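# Place pet feeder in taped outline with bowls seated

## Task

Get the pet feeder inside the tape outline on the table so its handle tab lines up with the red notch in the outline, and make sure both steel bowls rest flat in the feeder's wells. It only counts if everything stays that way with the robot no longer holding it.

## Robot and tools

Robot: two arms, left_arm and right_arm, each with a two-finger parallel gripper. The names do not correspond to image left or right. Base positions in the scene frame are left_arm (+0.013, +0.359, 0) with quat_wxyz (+0.999, 0, 0, +0.052), and right_arm (-0.008, -0.342, 0) with quat_wxyz (+0.999, 0, 0, -0.037). Joint ranges in rad, from base to hand: waist -2.618 to 3.054, shoulder 0.000 to 3.142, elbow 0.000 to 3.142, wrist pitch -1.571 to 1.571, wrist yaw -1.571 to 1.571, wrist roll -2.094 to 2.094. The elbow cannot reach fully straight. A wrist camera mount sits on each hand and can collide with things.

Scene frame: the origin lies on the table surface midway between the arms. +z is up, +x reaches out over the table, and left_arm is on the +y side. In each gripper's own frame the fingers point along +z and close along y. The reported end_effector_position is the spot between the finger pads, roughly 1 cm behind the tips. Reported hand positions can be a little wrong, more so at long reach.

execute_actions(actions): actions is a list of actions. Each action is a table of up to 15 rows, and each row lasts one control step (1/30 s). If fewer than 15 rows are given, the last row repeats until 15 steps are done. A row is a single list of 14 numbers, each in [-1, 1], covering both arms even when only one moves: left_arm dx, dy, dz, rx, ry, rz, opening, then right_arm in the same order. dx to rz are an offset, not a pose: they describe where the gripper should be relative to its measured pose at the start of that action, expressed in the gripper's own axes. Every row is relative to that same start pose, not to the row before. For the first action in a call, the start is the pose in the latest result of this scene. Scale: 1.0 equals 0.6 m for dx, dy, dz and 180 degrees for the rotation; rx, ry, rz form one rotation vector. opening is absolute, not an offset: +1 is fully open (0.094 m), -1 fully closed. An empty list returns the current state and images. Each step, the commanded pose is limited to 70 mm and 16 degrees away from the measured pose, so large offsets take several actions; after an action the arm goes no further than its last limited pose, so send the remainder next.

move(target, speed, blocking): target is one 14-number row in the same layout, an offset from the pose in the latest result that shows one, in each gripper's axes, same scale. Each gripper travels in a straight line; both arms finish together; duration 0.5 to 10 s, cut off at 10 s. speed is m/s, 0.002 to 0.5 (default 0.25); turning is capped at twice that in rad/s. Paths ignore obstacles and the other arm; grippers lag, drift and may overshoot speed near full reach. Faster contact hits harder, and aiming past a contact presses harder. Opening is applied at the start. With blocking=false you get a result after 0.5 s while motion continues; use wait(0) to check, and call wait or stop before sending new rows or moves. The result adds a move: line giving the ending (done, off_target, moving, held, fault), any limits (paced = the pose was clipped; held = a safety check blocked steps, after which the arm may lurch fast), and each gripper's distance to its target. If only one arm is named, the other finished fine.

wait(seconds): 0 to 10; the arms keep their last command and a running move continues. stop(): brakes a running move; needs room, more when fast; fingers keep moving. zoom_image(camera, region): camera is cam_high, cam_low, cam_left_wrist or cam_right_wrist; region [x0, y0, x1, y1] in that image's pixels, origin top-left, at most 504 by 504. read_manual(section) returns only licence text. finished_scene(scene) ends the scene for good after the robot holds the last command; pass the scene number.

Results: a state line per arm with position (m) and quat_wxyz in the scene frame; Hand target lines showing where the controller is driving each hand; grip_measured (finger opening on the command scale; last Joint positions value is opening in metres); joint torques (offset, noisy, nonzero even in free air); pose unreachable lines when the clearance check altered a command; FAULT lines; MOTOR HOT from 75 °C, a 10 s stop at 90 °C, and at 100 °C the arm drops. Images arrive from cam_high (504x504), cam_low (504x504), cam_left_wrist (616x616), cam_right_wrist (616x616), in that order; calibration is supplied and may be slightly off.

Holding and gripping: arms tend to finish a centimetre or so low, and zero offsets let them keep sinking. To keep an arm still, send the correction back to its desired pose in the first call of a reply and zeros later, raising the aim if it still sags. The robot holds the last command while you are composing a reply. To grasp, command an opening below grip_measured: about 0.03 below is firm, less is gentler. Pad force is about 50 to 62 N, weaker on very thin parts. Readings may be off by about 1 mm. Held objects may occasionally get a brief pull, so grip securely.

Avoid: arms striking or pushing each other, anything leaving the table, drops, slips, slams, and hard pushes. Release the feeder and bowls so they rest on their own before finishing.

Each tool is called by a JSON object that holds its "method" and its "body", one argument or row to a line.

## Session

{"method": "execute_actions", "body": {
  "actions": []
}}

Scene clock: 0.00 s.
left_arm: end_effector_position=(+0.0701, +0.1119, +0.2698) grip_measured=+1.000 end_effector_quat_wxyz=(+0.281, +0.855, +0.332, -0.284) | right_arm: end_effector_position=(+0.3532, -0.2809, +0.1339) grip_measured=+1.000 end_effector_quat_wxyz=(-0.391, +0.598, -0.699, -0.040)
Joint positions: left_arm=[-0.968  1.13   1.288 -1.296  0.722  1.371  0.094] | right_arm=[-0.048  1.468  0.97  -0.516 -0.618 -1.356  0.094]
Joint velocities: left_arm=[-0.012 -0.002  0.002  0.022 -0.081  0.051  0.   ] | right_arm=[ 0.002  0.007 -0.012  0.037  0.037  0.007  0.   ]
Joint torques (N m, as the arm reports them, + toward a larger angle): no reading
Motor temperatures (°C, as the motors report them): left_arm=[23 26 23 23 23 23] | right_arm=[24 23 23 25 23 23]
Hand target (left_arm): +0.067, +0.113, +0.273; +0.283, +0.853, +0.330, -0.290
Hand target (right_arm): +0.352, -0.279, +0.138; +0.395, -0.597, +0.697, +0.046

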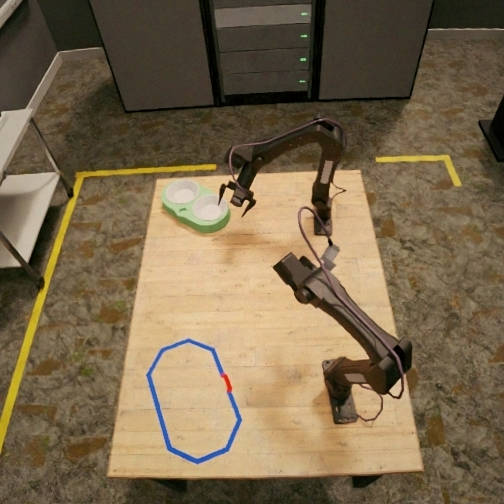

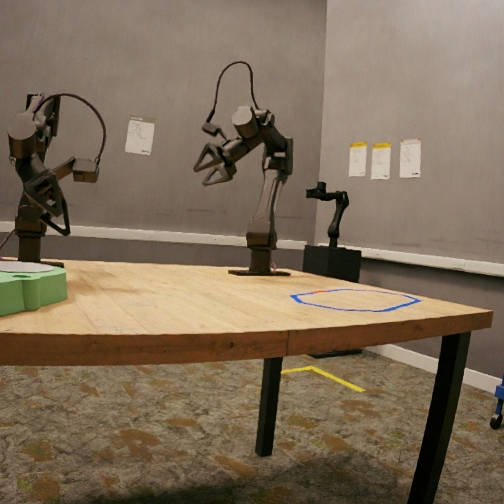

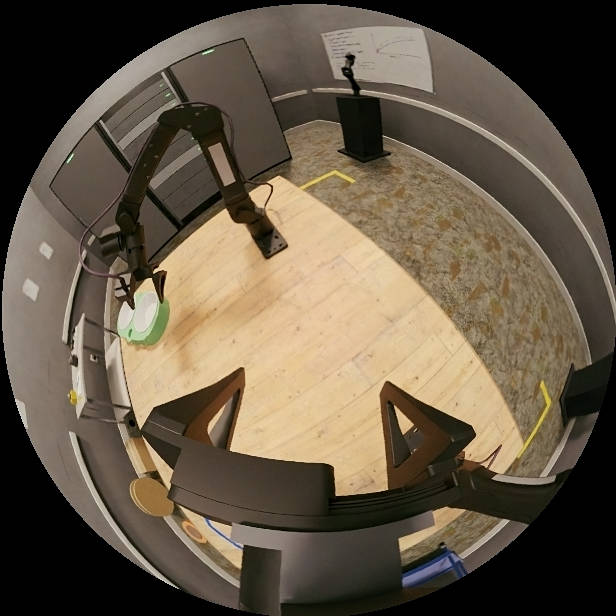

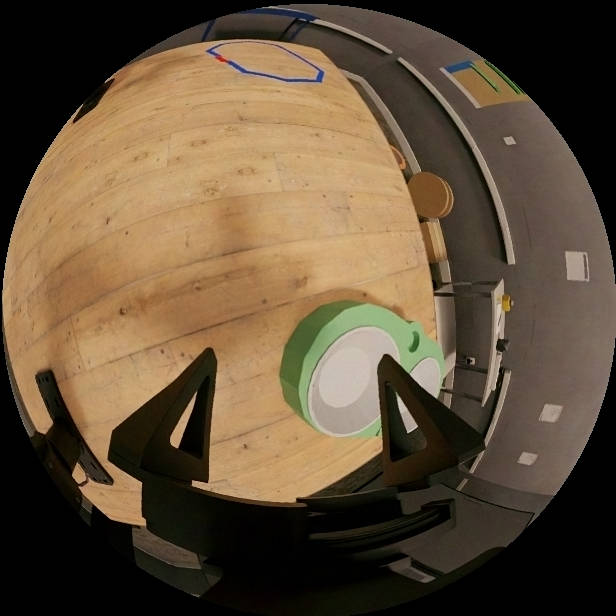

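{"method": "zoom_image", "body": {
  "camera": "cam_high",
  "region": [140, 160, 260, 250]
}}

{"method": "zoom_image", "body": {
  "camera": "cam_low",
  "region": [0, 230, 120, 330]
}}

Region (140, 160, 260, 250) of cam_high's 504x504 image, scaled by 4.200, with more detail than that image has; it fills the top 378 rows of this view, and the rest is white.

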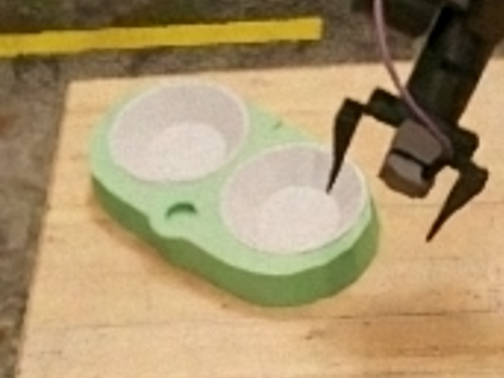

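Region (0, 230, 120, 330) of cam_low's 504x504 image, scaled by 4.200, with more detail than that image has.

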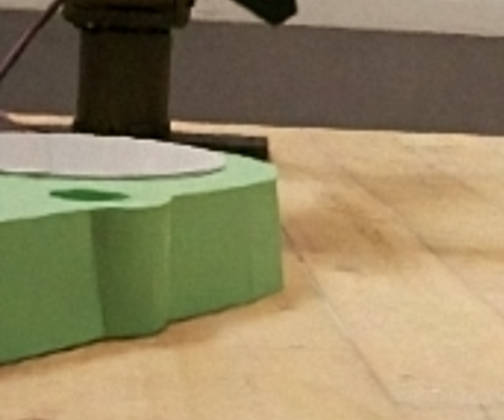

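{"method": "move", "body": {
  "target": [0,0,0,0,0,0,1, 0.143,-0.273,0.074,0.138,0.278,0.635,-0.36]
}}

Scene clock: 6.03 s.
left_arm: end_effector_position=(+0.0709, +0.1122, +0.2692) grip_measured=+1.000 end_effector_quat_wxyz=(+0.280, +0.855, +0.333, -0.281) | right_arm: end_effector_position=(+0.5161, -0.3699, +0.1146) grip_measured=-0.357 end_effector_quat_wxyz=(+0.094, +0.343, +0.934, +0.028)
Joint positions: left_arm=[-0.968  1.13   1.288 -1.296  0.716  1.371  0.094] | right_arm=[ 0.019  2.593  2.769 -1.55   0.001  0.649  0.03 ]
Joint velocities: left_arm=[ 0.002  0.012 -0.022  0.037 -0.081  0.037  0.   ] | right_arm=[-0.002  0.002  0.012 -0.037 -0.007 -0.022  0.   ]
Joint torques (N m, as the arm reports them, + toward a larger angle): left_arm=[ 0.04 -1.49  6.25  1.18  0.4   0.  ] | right_arm=[ -0.41 -15.55   9.12   0.25  -0.03   0.03]
Motor temperatures (°C, as the motors report them): left_arm=[23 26 24 24 23 23] | right_arm=[24 24 24 25 23 23]
Hand target (left_arm): +0.070, +0.112, +0.270; +0.281, +0.855, +0.332, -0.284
Hand target (right_arm): +0.517, -0.373, +0.113; +0.094, +0.352, +0.931, +0.029
Off the commanded pose (left_arm): 0.001 m, 0 deg.
Off the commanded pose (right_arm): 0.007 m, 11 deg.
joint sent to its limit (right arm) — the command would take joint 4 (wrist pitch) past its lower limit, so that joint was sent only as far as its limit.
move: off_target (right_arm)
camera_calibration (this result's frames):
cam_left_wrist: T_world_to_cam=[[-0.811707, 0.550114, -0.196228, 0.054884], [0.581115, 0.726945, -0.365863, 0.0257452], [-0.0586194, -0.411005, -0.909746, 0.422845], [0, 0, 0, 1]] pos_world=[0.0543757, 0.124883, 0.40487]
cam_right_wrist: T_world_to_cam=[[-0.57248, -0.816666, -0.0729551, -0.00337419], [-0.719341, 0.457564, 0.52267, 0.517599], [-0.393466, 0.351698, -0.849408, 0.538621], [0, 0, 0, 1]] pos_world=[0.582328, -0.429022, 0.186729]

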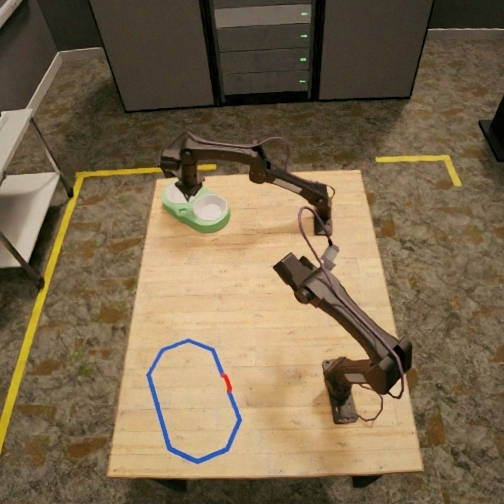

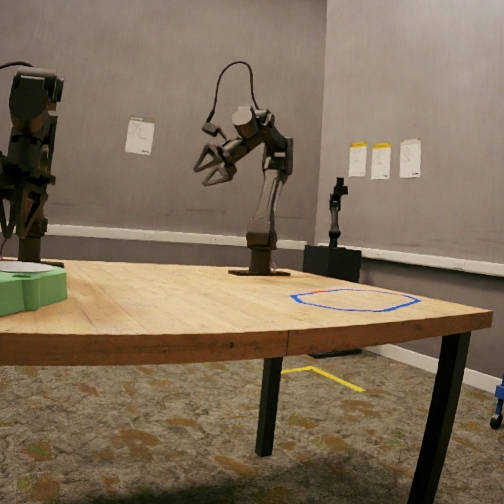

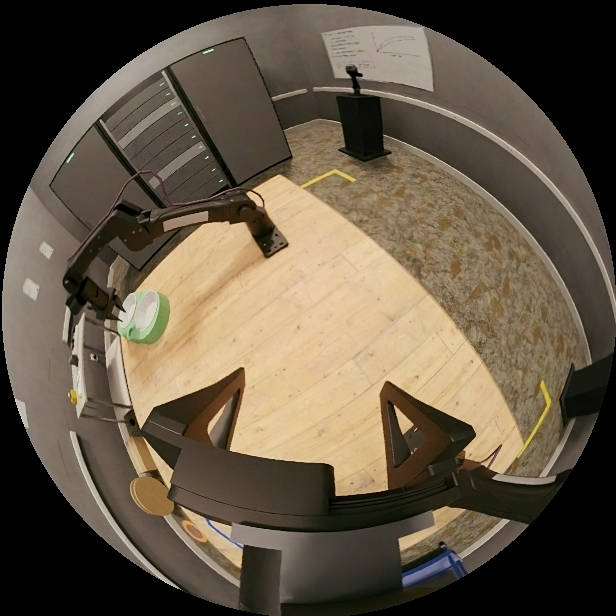

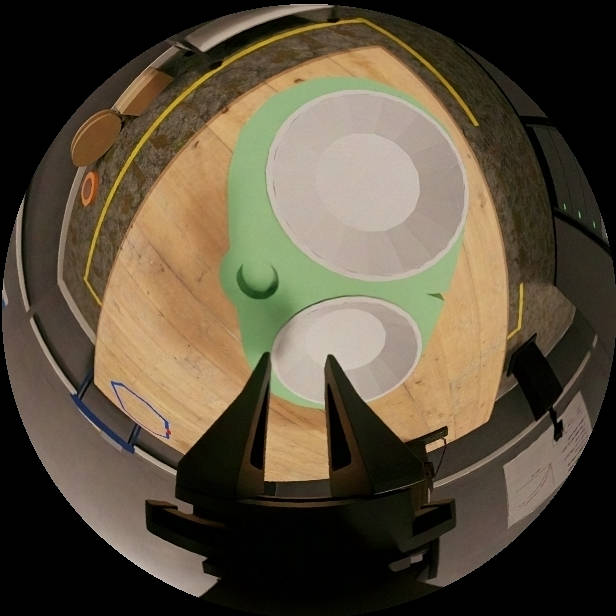

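{"method": "move", "body": {
  "target": [0,0,0,0,0,0,1, -0.042,0.08,0.04,0,0,0,-0.36],
  "speed": 0.1
}}

Scene clock: 7.60 s.
left_arm: end_effector_position=(+0.0716, +0.1125, +0.2686) grip_measured=+1.000 end_effector_quat_wxyz=(+0.280, +0.856, +0.334, -0.278) | right_arm: end_effector_position=(+0.5631, -0.3507, +0.0985) grip_measured=-0.357 end_effector_quat_wxyz=(+0.157, +0.336, +0.927, +0.054)
Joint positions: left_arm=[-0.968  1.13   1.288 -1.296  0.71   1.371  0.094] | right_arm=[ 0.057  2.69   2.854 -1.402  0.001  0.679  0.03 ]
Joint velocities: left_arm=[-0.002 -0.012  0.022 -0.007  0.007 -0.022  0.   ] | right_arm=[ 0.002  0.007 -0.007 -0.037  0.066  0.037  0.001]
Joint torques (N m, as the arm reports them, + toward a larger angle): left_arm=[ 0.07 -1.49  6.07  1.18  0.4   0.02] | right_arm=[  0.35 -16.78   9.38   0.68   0.06   0.07]
Motor temperatures (°C, as the motors report them): left_arm=[23 26 24 24 23 23] | right_arm=[24 24 24 25 23 23]
Hand target (left_arm): +0.071, +0.112, +0.269; +0.280, +0.855, +0.333, -0.281
Hand target (right_arm): +0.568, -0.350, +0.100; +0.168, +0.338, +0.924, +0.054
Off the commanded pose (left_arm): 0.001 m, 0 deg.
Off the commanded pose (right_arm): 0.007 m, 8 deg.
elbow stopped short (right arm): the move would have taken joint 3 (elbow) straighter than the controller allows; a more bent joint 3 avoids this.
move: off_target (right_arm)
camera_calibration (this result's frames):
cam_left_wrist: T_world_to_cam=[[-0.812246, 0.548832, -0.197585, 0.0557775], [0.580806, 0.729563, -0.361111, 0.0233189], [-0.0540386, -0.40807, -0.91135, 0.422229], [0, 0, 0, 1]] pos_world=[0.054578, 0.124674, 0.40424]
cam_right_wrist: T_world_to_cam=[[-0.549276, -0.821596, -0.152567, 0.0310871], [-0.788522, 0.449151, 0.420116, 0.59712], [-0.27664, 0.351061, -0.894554, 0.475143], [0, 0, 0, 1]] pos_world=[0.619361, -0.40946, 0.178924]

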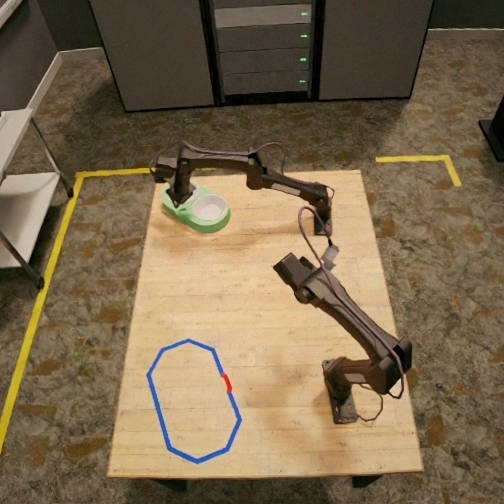

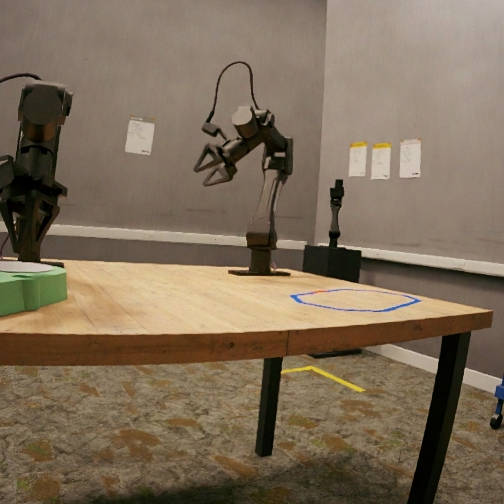

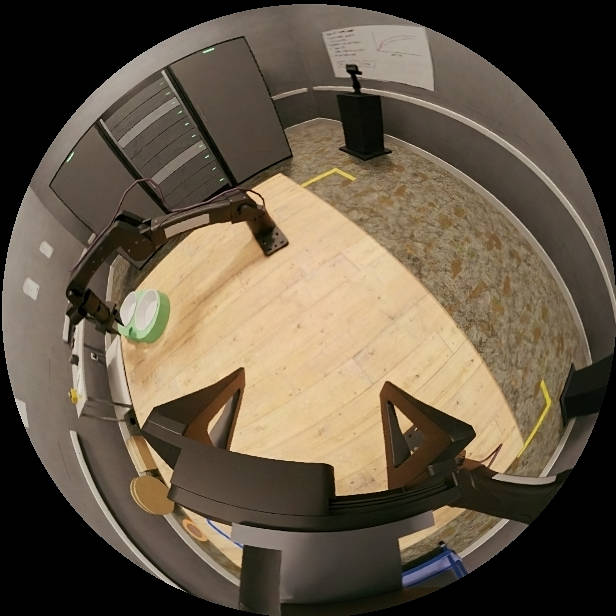

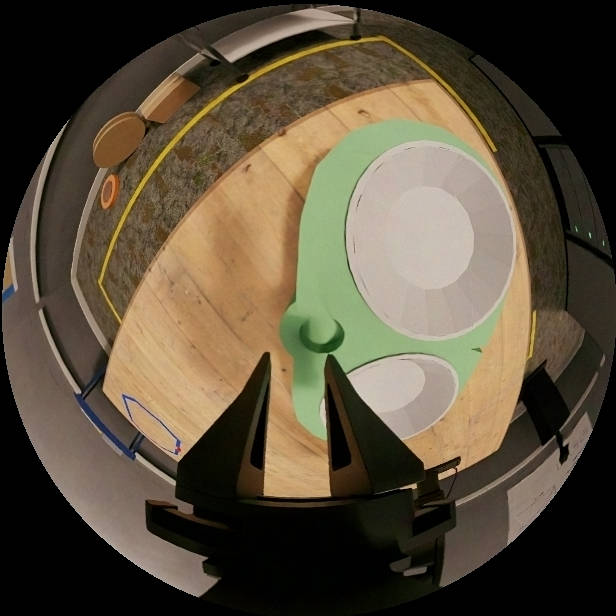

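{"method": "move", "body": {
  "target": [0,0,0,0,0,0,1, 0,0,0.07,0,0,0,-0.36],
  "speed": 0.05
}}

Scene clock: 9.00 s.
left_arm: end_effector_position=(+0.0724, +0.1127, +0.2680) grip_measured=+1.000 end_effector_quat_wxyz=(+0.279, +0.857, +0.335, -0.276) | right_arm: end_effector_position=(+0.5763, -0.3509, +0.0659) grip_measured=-0.357 end_effector_quat_wxyz=(+0.161, +0.336, +0.926, +0.055)
Joint positions: left_arm=[-0.968  1.13   1.288 -1.296  0.705  1.371  0.094] | right_arm=[ 0.057  2.69   2.715 -1.255  0.001  0.679  0.03 ]
Joint velocities: left_arm=[-0.007 -0.007  0.002  0.037 -0.022  0.037  0.   ] | right_arm=[ 0.002  0.002 -0.012  0.007  0.022  0.022 -0.   ]
Joint torques (N m, as the arm reports them, + toward a larger angle): left_arm=[-0.01 -1.71  6.    1.19  0.37 -0.02] | right_arm=[ -0.01 -17.9    5.78   0.76  -0.01  -0.05]
Motor temperatures (°C, as the motors report them): left_arm=[23 26 24 24 23 23] | right_arm=[24 25 24 25 23 23]
Hand target (left_arm): +0.072, +0.112, +0.269; +0.280, +0.856, +0.334, -0.278
Hand target (right_arm): +0.576, -0.352, +0.059; +0.157, +0.336, +0.927, +0.053
Off the commanded pose (left_arm): 0.001 m, 0 deg.
Off the commanded pose (right_arm): 0.007 m, 0 deg.
move: done
camera_calibration (this result's frames):
cam_left_wrist: T_world_to_cam=[[-0.812777, 0.547553, -0.198948, 0.0566716], [0.580472, 0.732165, -0.356351, 0.0208965], [-0.0494585, -0.405118, -0.912926, 0.4216], [0, 0, 0, 1]] pos_world=[0.0547832, 0.124467, 0.40361]
cam_right_wrist: T_world_to_cam=[[-0.548156, -0.821615, -0.156443, 0.0328168], [-0.791545, 0.449202, 0.414335, 0.623478], [-0.27015, 0.350952, -0.896578, 0.446128], [0, 0, 0, 1]] pos_world=[0.632021, -0.409674, 0.146793]

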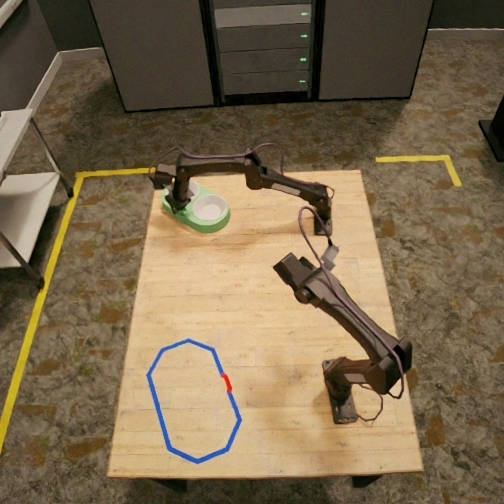

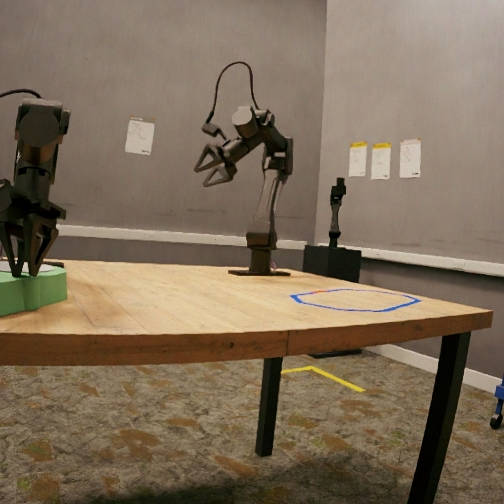

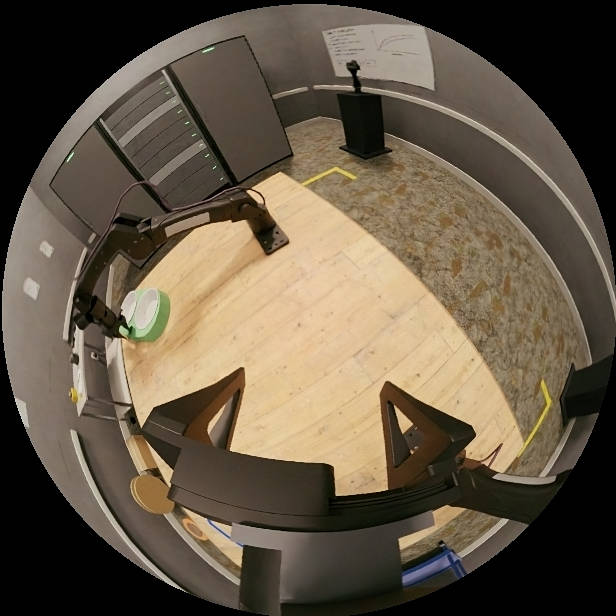

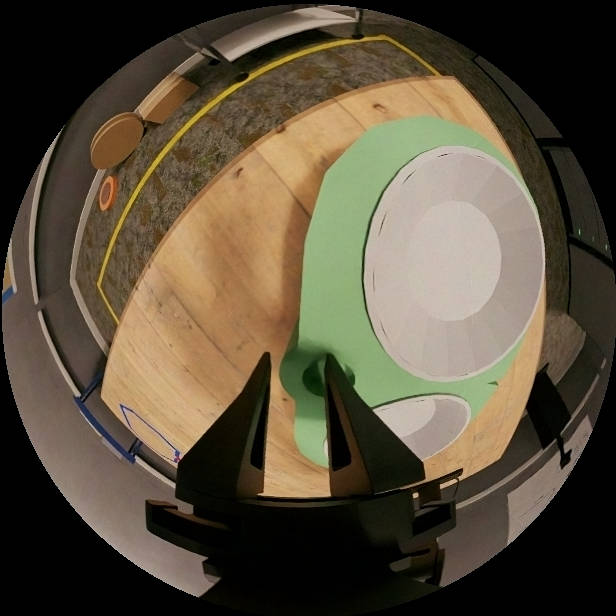

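{"method": "move", "body": {
  "target": [0,0,0,0,0,0,1, 0.012,0,-0.005,0,0,0,-0.36],
  "speed": 0.03
}}

{"method": "move", "body": {
  "target": [0,0,0,0,0,0,1, 0,0,0.035,0,0,0,-0.36],
  "speed": 0.03
}}

Scene clock: 9.83 s.
left_arm: end_effector_position=(+0.0732, +0.1130, +0.2674) grip_measured=+1.000 end_effector_quat_wxyz=(+0.279, +0.857, +0.336, -0.273) | right_arm: end_effector_position=(+0.5732, -0.3508, +0.0648) grip_measured=-0.357 end_effector_quat_wxyz=(+0.162, +0.336, +0.926, +0.055)
Joint positions: left_arm=[-0.968  1.13   1.288 -1.296  0.699  1.371  0.094] | right_arm=[ 0.057  2.631  2.594 -1.191  0.001  0.68   0.03 ]
Joint velocities: left_arm=[ 0.002  0.002  0.002 -0.095 -0.066 -0.11   0.   ] | right_arm=[-0.027 -0.046 -0.037  0.022 -0.022 -0.11  -0.002]
Joint torques (N m, as the arm reports them, + toward a larger angle): left_arm=[ 0.07 -1.78  6.1   1.17  0.35 -0.01] | right_arm=[  0.66 -19.47   5.8    0.61   0.02   0.04]
Motor temperatures (°C, as the motors report them): left_arm=[23 26 24 24 23 23] | right_arm=[24 25 24 25 23 23]
Hand target (left_arm): +0.072, +0.113, +0.268; +0.279, +0.857, +0.335, -0.276
Hand target (right_arm): +0.570, -0.346, +0.067; +0.160, +0.336, +0.926, +0.055
Off the commanded pose (left_arm): 0.001 m, 0 deg.
Off the commanded pose (right_arm): 0.006 m, 0 deg.
move: done
camera_calibration (this result's frames):
cam_left_wrist: T_world_to_cam=[[-0.813299, 0.546277, -0.200317, 0.0575665], [0.580113, 0.73475, -0.351584, 0.0184783], [-0.0448794, -0.402149, -0.914473, 0.420955], [0, 0, 0, 1]] pos_world=[0.0549915, 0.124263, 0.402981]
cam_right_wrist: T_world_to_cam=[[-0.548151, -0.821403, -0.157568, 0.031093], [-0.792174, 0.449447, 0.412866, 0.621981], [-0.268311, 0.351134, -0.897058, 0.443252], [0, 0, 0, 1]] pos_world=[0.62869, -0.409648, 0.145727]

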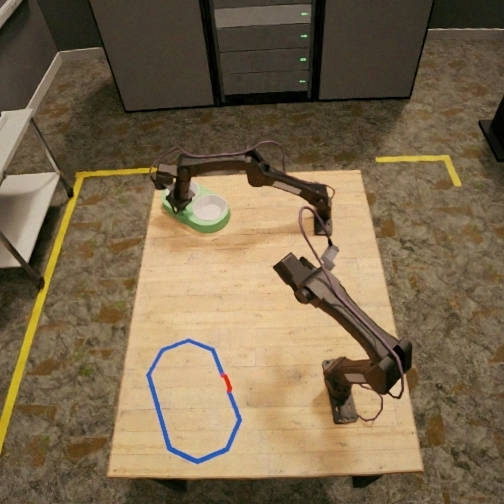

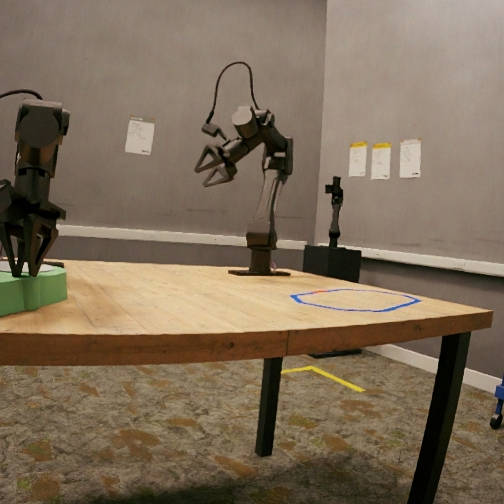

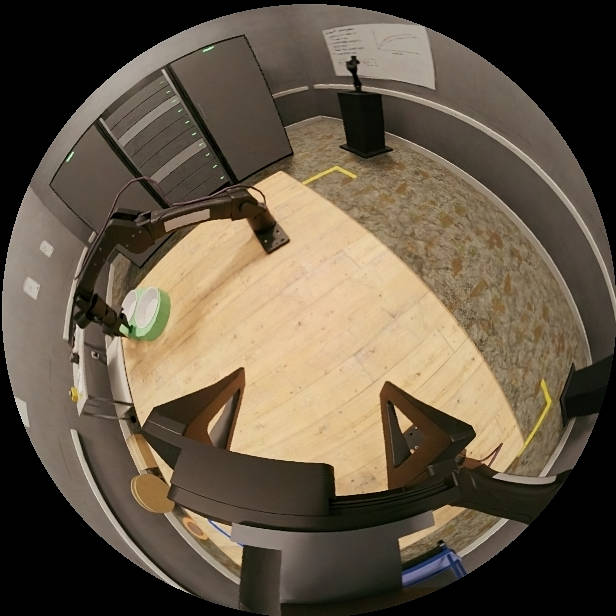

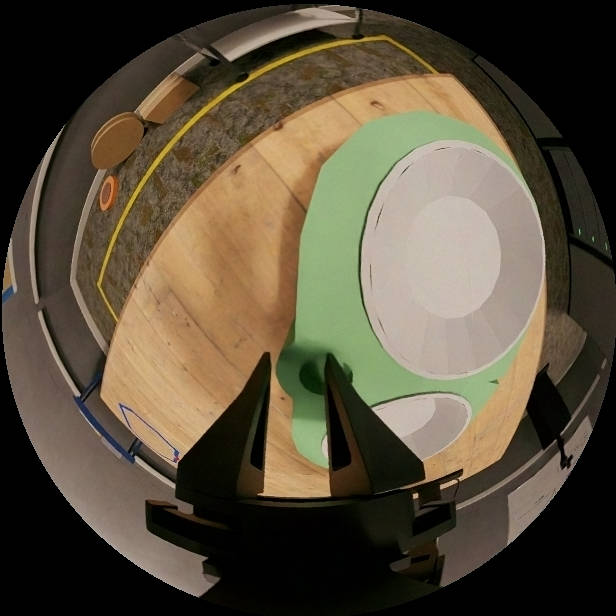

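Scene clock: 10.87 s.
left_arm: end_effector_position=(+0.0739, +0.1133, +0.2668) grip_measured=+1.000 end_effector_quat_wxyz=(+0.278, +0.858, +0.337, -0.271) | right_arm: end_effector_position=(+0.5811, -0.3509, +0.0679) grip_measured=-0.357 end_effector_quat_wxyz=(+0.177, +0.335, +0.923, +0.061)
Joint positions: left_arm=[-0.968  1.13   1.288 -1.296  0.693  1.371  0.094] | right_arm=[ 0.057  2.63   2.594 -1.157  0.     0.68   0.03 ]
Joint velocities: left_arm=[ 0.007  0.022 -0.007 -0.081  0.007 -0.007  0.   ] | right_arm=[ 0.027 -0.002 -0.007 -0.022 -0.037 -0.051 -0.   ]
Joint torques (N m, as the arm reports them, + toward a larger angle): left_arm=[ 0.05 -1.79  6.15  1.21  0.4  -0.03] | right_arm=[  0.02 -15.49   5.83   0.87  -0.01  -0.03]
Motor temperatures (°C, as the motors report them): left_arm=[23 26 24 24 23 23] | right_arm=[24 26 24 25 23 23]
Hand target (left_arm): +0.073, +0.113, +0.267; +0.279, +0.857, +0.336, -0.273
Hand target (right_arm): +0.579, -0.351, +0.045; +0.162, +0.336, +0.926, +0.055
Off the commanded pose (left_arm): 0.001 m, 0 deg.
Off the commanded pose (right_arm): 0.023 m, 2 deg.
move: off_target (right_arm)
camera_calibration (this result's frames):
cam_left_wrist: T_world_to_cam=[[-0.813812, 0.545004, -0.201692, 0.058462], [0.579729, 0.737318, -0.34681, 0.0160643], [-0.0403013, -0.399165, -0.915993, 0.420296], [0, 0, 0, 1]] pos_world=[0.0552027, 0.124061, 0.402351]
cam_right_wrist: T_world_to_cam=[[-0.542312, -0.821513, -0.176107, 0.0337047], [-0.805938, 0.449428, 0.385329, 0.636886], [-0.237405, 0.3509, -0.905819, 0.430731], [0, 0, 0, 1]] pos_world=[0.633827, -0.409689, 0.150689]

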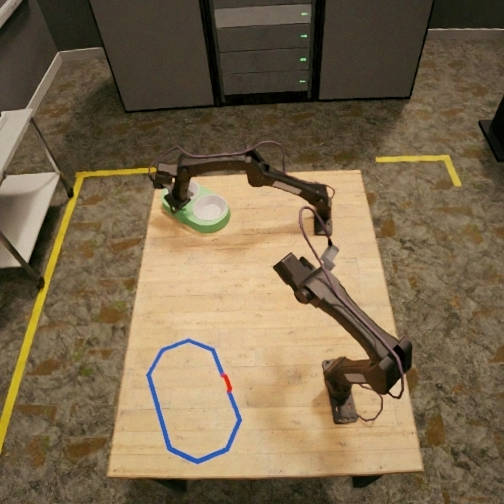

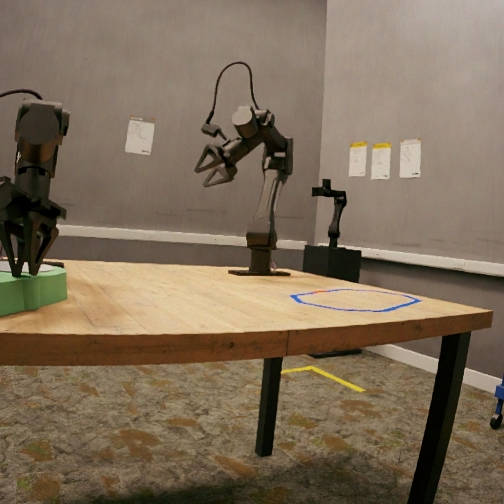

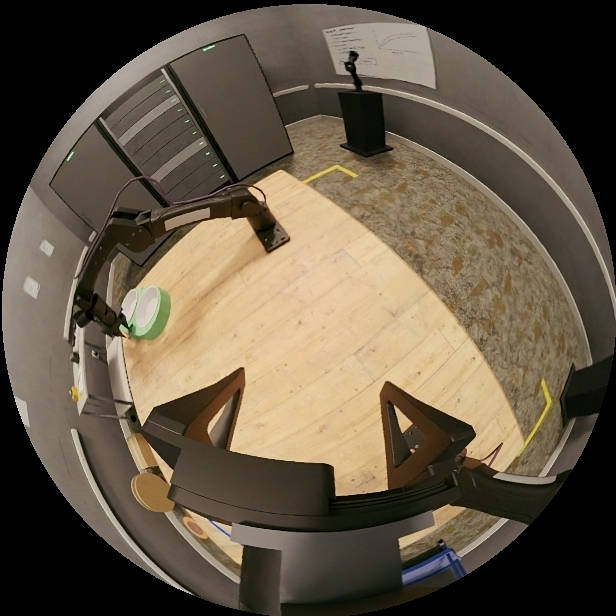

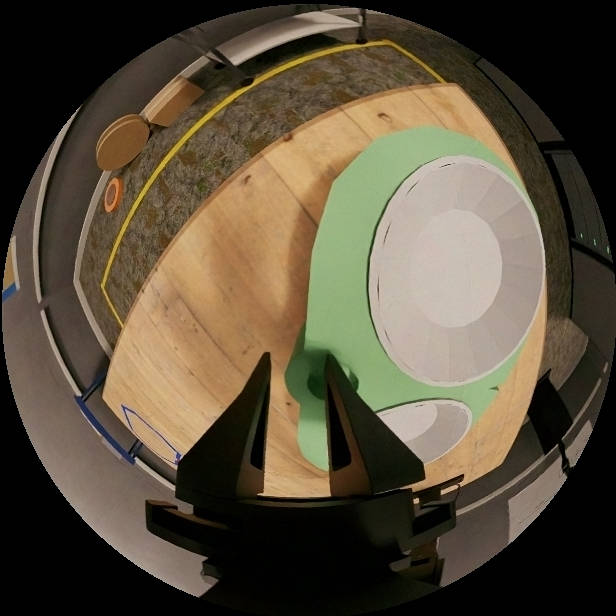

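{"method": "move", "body": {
  "target": [0,0,0,0,0,0,1, 0.035,0,-0.03,0,0,0,-0.36],
  "speed": 0.05
}}

{"method": "move", "body": {
  "target": [0,0,0,0,0,0,1, 0,0,0.06,0,0,0,-0.36],
  "speed": 0.03
}}

Scene clock: 12.33 s.
left_arm: end_effector_position=(+0.0747, +0.1136, +0.2663) grip_measured=+1.000 end_effector_quat_wxyz=(+0.278, +0.858, +0.338, -0.268) | right_arm: end_effector_position=(+0.5598, -0.3392, +0.0684) grip_measured=-0.357 end_effector_quat_wxyz=(+0.166, +0.335, +0.926, +0.060)
Joint positions: left_arm=[-0.968  1.13   1.288 -1.296  0.688  1.371  0.094] | right_arm=[ 0.078  2.49   2.341 -1.067  0.001  0.697  0.03 ]
Joint velocities: left_arm=[ 0.002  0.002  0.012 -0.066 -0.022  0.022  0.   ] | right_arm=[-0.002  0.012 -0.017  0.051  0.037  0.037 -0.001]
Joint torques (N m, as the arm reports them, + toward a larger angle): left_arm=[ 0.01 -1.6   6.29  1.17  0.35 -0.01] | right_arm=[  0.4  -19.54   6.4    0.73   0.07   0.03]
Motor temperatures (°C, as the motors report them): left_arm=[23 26 24 24 23 23] | right_arm=[24 26 24 26 23 23]
Hand target (left_arm): +0.074, +0.113, +0.267; +0.278, +0.858, +0.337, -0.271
Hand target (right_arm): +0.560, -0.337, +0.079; +0.177, +0.335, +0.923, +0.061
Off the commanded pose (left_arm): 0.001 m, 0 deg.
Off the commanded pose (right_arm): 0.010 m, 1 deg.
move: done
camera_calibration (this result's frames):
cam_left_wrist: T_world_to_cam=[[-0.814284, 0.54382, -0.202982, 0.0592984], [0.579348, 0.739699, -0.342347, 0.013815], [-0.0360296, -0.396365, -0.917386, 0.419668], [0, 0, 0, 1]] pos_world=[0.0554025, 0.123875, 0.401763]
cam_right_wrist: T_world_to_cam=[[-0.543321, -0.822459, -0.168415, 0.0315538], [-0.79849, 0.444309, 0.406205, 0.60687], [-0.259259, 0.355178, -0.898128, 0.435238], [0, 0, 0, 1]] pos_world=[0.614563, -0.398273, 0.1497]

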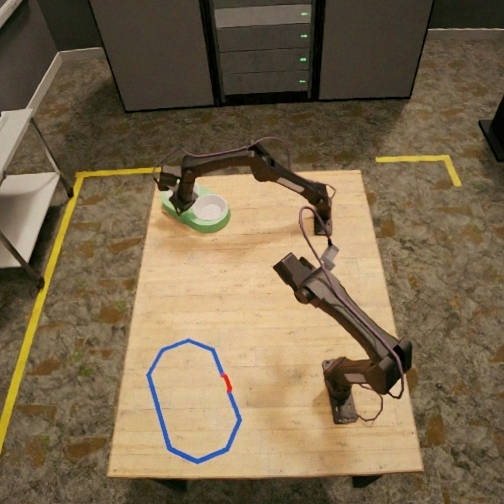

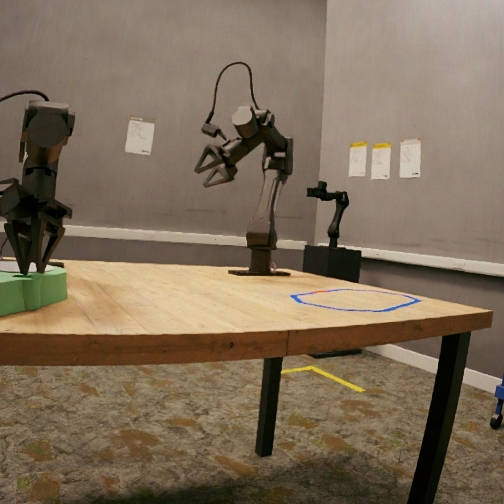

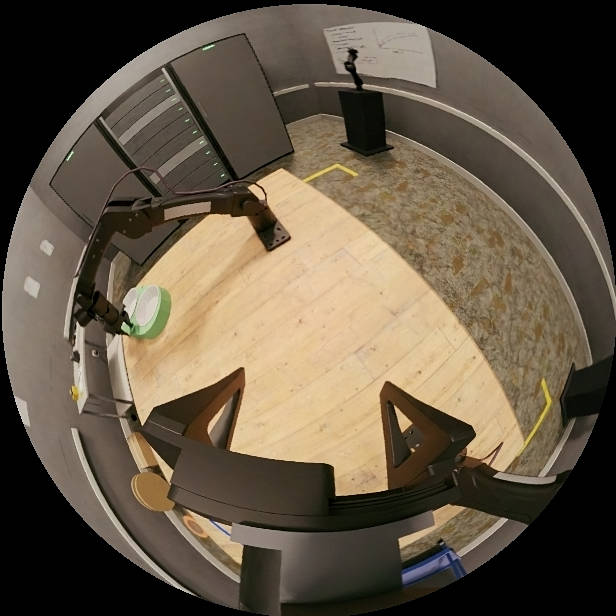

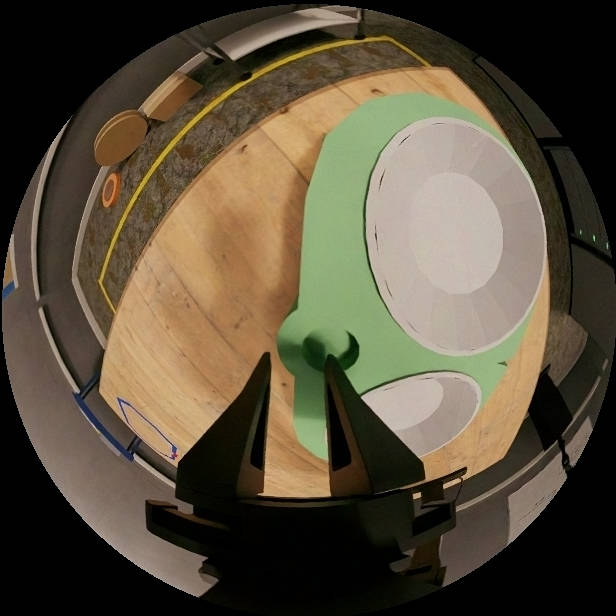

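Scene clock: 13.77 s.
left_arm: end_effector_position=(+0.0754, +0.1139, +0.2657) grip_measured=+1.000 end_effector_quat_wxyz=(+0.277, +0.859, +0.339, -0.266) | right_arm: end_effector_position=(+0.5731, -0.3392, +0.0561) grip_measured=-0.357 end_effector_quat_wxyz=(+0.181, +0.334, +0.923, +0.065)
Joint positions: left_arm=[-0.968  1.13   1.288 -1.296  0.682  1.371  0.094] | right_arm=[ 0.078  2.523  2.34  -1.001  0.001  0.697  0.03 ]
Joint velocities: left_arm=[ 0.007 -0.017  0.007  0.081  0.051 -0.051  0.   ] | right_arm=[-0.017 -0.017 -0.017  0.051 -0.022 -0.095 -0.001]
Joint torques (N m, as the arm reports them, + toward a larger angle): left_arm=[ 0.04 -1.55  6.11  1.18  0.4   0.01] | right_arm=[ -0.09 -14.73   6.7    0.8   -0.02  -0.04]
Motor temperatures (°C, as the motors report them): left_arm=[23 26 24 24 23 23] | right_arm=[24 26 24 26 23 23]
Hand target (left_arm): +0.075, +0.114, +0.266; +0.278, +0.858, +0.338, -0.268
Hand target (right_arm): +0.571, -0.340, +0.035; +0.166, +0.335, +0.926, +0.060
Off the commanded pose (left_arm): 0.001 m, 0 deg.
Off the commanded pose (right_arm): 0.021 m, 2 deg.
move: off_target (right_arm)
camera_calibration (this result's frames):
cam_left_wrist: T_world_to_cam=[[-0.814781, 0.542554, -0.20437, 0.0601951], [0.578915, 0.742234, -0.337559, 0.0114093], [-0.031454, -0.39335, -0.918851, 0.418981], [0, 0, 0, 1]] pos_world=[0.0556194, 0.123678, 0.401134]
cam_right_wrist: T_world_to_cam=[[-0.537503, -0.822439, -0.186236, 0.0344372], [-0.811385, 0.444266, 0.379844, 0.631396], [-0.229661, 0.355276, -0.90611, 0.411094], [0, 0, 0, 1]] pos_world=[0.625228, -0.398237, 0.139077]

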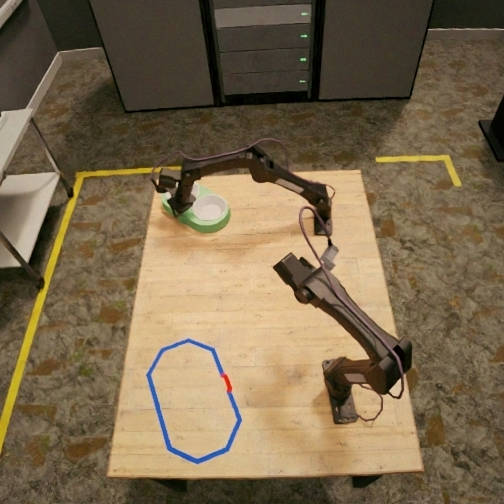

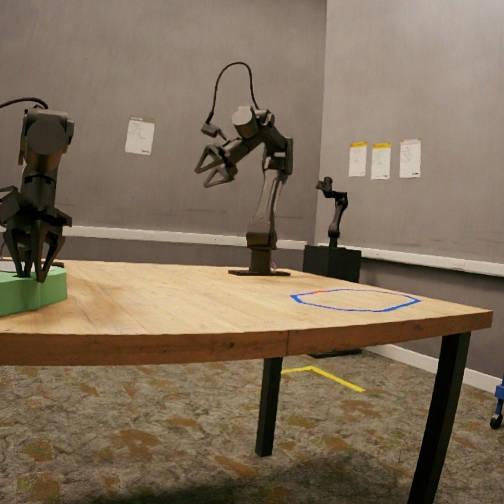

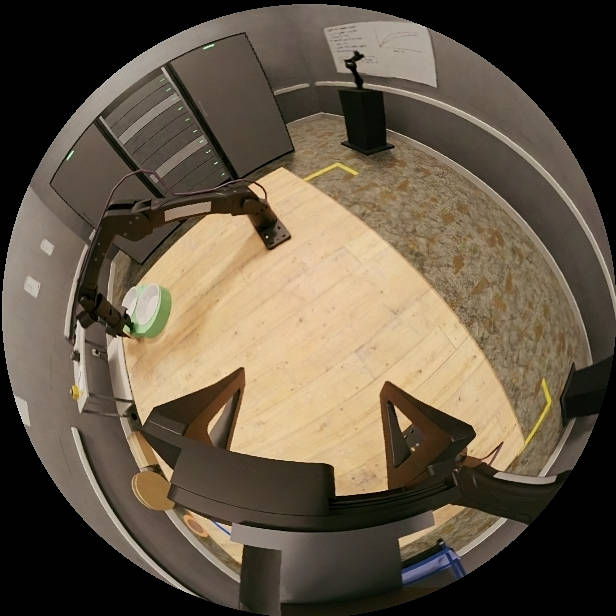

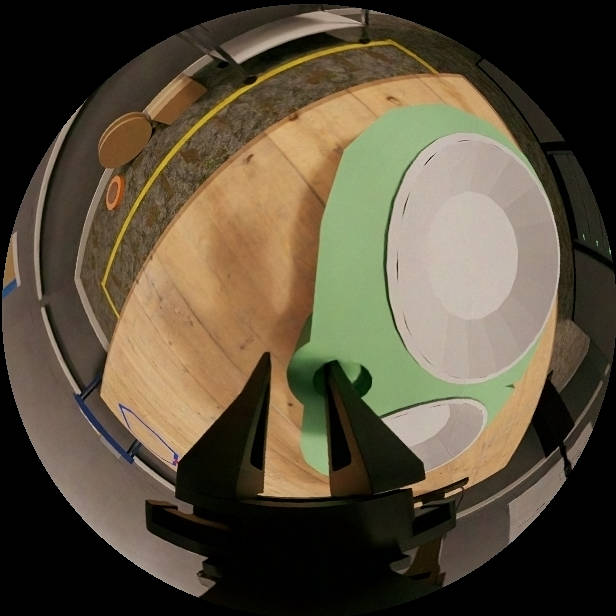

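{"method": "move", "body": {
  "target": [0,0,0,0,0,0,1, 0.34,0.042,-0.087,0.013,0.148,-0.207,-0.36],
  "speed": 0.08
}}

Scene clock: 19.43 s.
left_arm: end_effector_position=(+0.0762, +0.1142, +0.2651) grip_measured=+1.000 end_effector_quat_wxyz=(+0.277, +0.860, +0.340, -0.263) | right_arm: end_effector_position=(+0.4351, -0.1946, +0.0494) grip_measured=-0.357 end_effector_quat_wxyz=(-0.014, +0.017, +0.998, +0.054)
Joint positions: left_arm=[-0.968  1.13   1.288 -1.296  0.676  1.371  0.094] | right_arm=[ 0.351  2.391  2.144 -1.32  -0.112  0.311  0.03 ]
Joint velocities: left_arm=[-0.007  0.012  0.012  0.007 -0.066  0.066  0.   ] | right_arm=[-0.022 -0.007  0.012 -0.051 -0.051 -0.066  0.001]
Joint torques (N m, as the arm reports them, + toward a larger angle): left_arm=[ 0.07 -1.56  6.14  1.2   0.4  -0.03] | right_arm=[  0.97 -16.95   5.09  -0.28  -0.33  -0.12]
Motor temperatures (°C, as the motors report them): left_arm=[23 26 24 25 23 23] | right_arm=[24 28 24 25 23 23]
Hand target (left_arm): +0.075, +0.114, +0.266; +0.277, +0.859, +0.339, -0.266
Hand target (right_arm): +0.423, -0.187, +0.050; -0.031, +0.008, +0.998, +0.063
Off the commanded pose (left_arm): 0.001 m, 0 deg.
Off the commanded pose (right_arm): 0.013 m, 2 deg.
move: off_target (right_arm)
camera_calibration (this result's frames):
cam_left_wrist: T_world_to_cam=[[-0.81527, 0.541292, -0.205764, 0.0610923], [0.578457, 0.744752, -0.332765, 0.00900793], [-0.02688, -0.390318, -0.920287, 0.418279], [0, 0, 0, 1]] pos_world=[0.0558393, 0.123485, 0.400505]
cam_right_wrist: T_world_to_cam=[[0.0541127, -0.995402, -0.0790374, -0.218456], [-0.734559, -0.093299, 0.6721, 0.30529], [-0.676383, 0.0216885, -0.73623, 0.443075], [0, 0, 0, 1]] pos_world=[0.535763, -0.198578, 0.103754]

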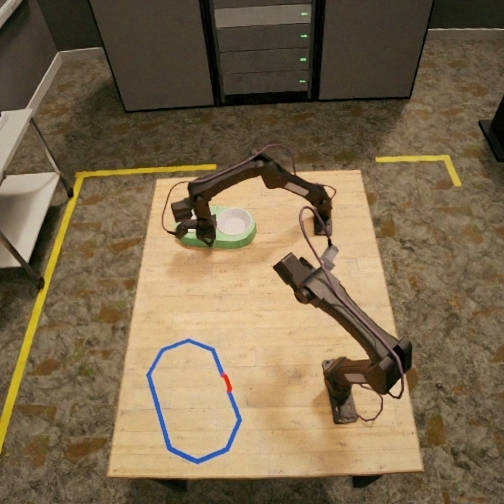

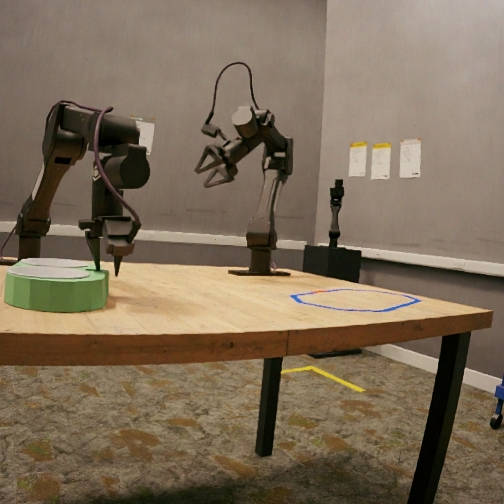

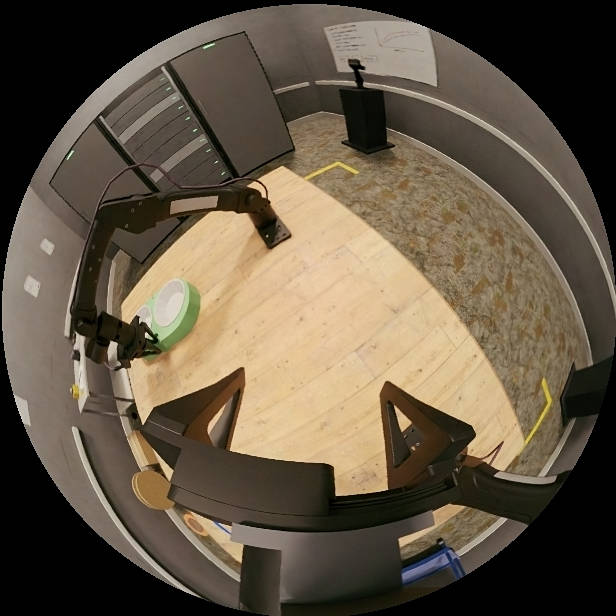

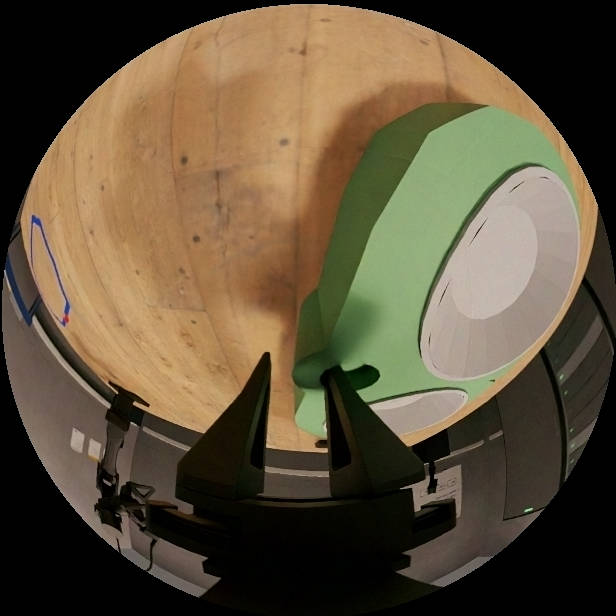

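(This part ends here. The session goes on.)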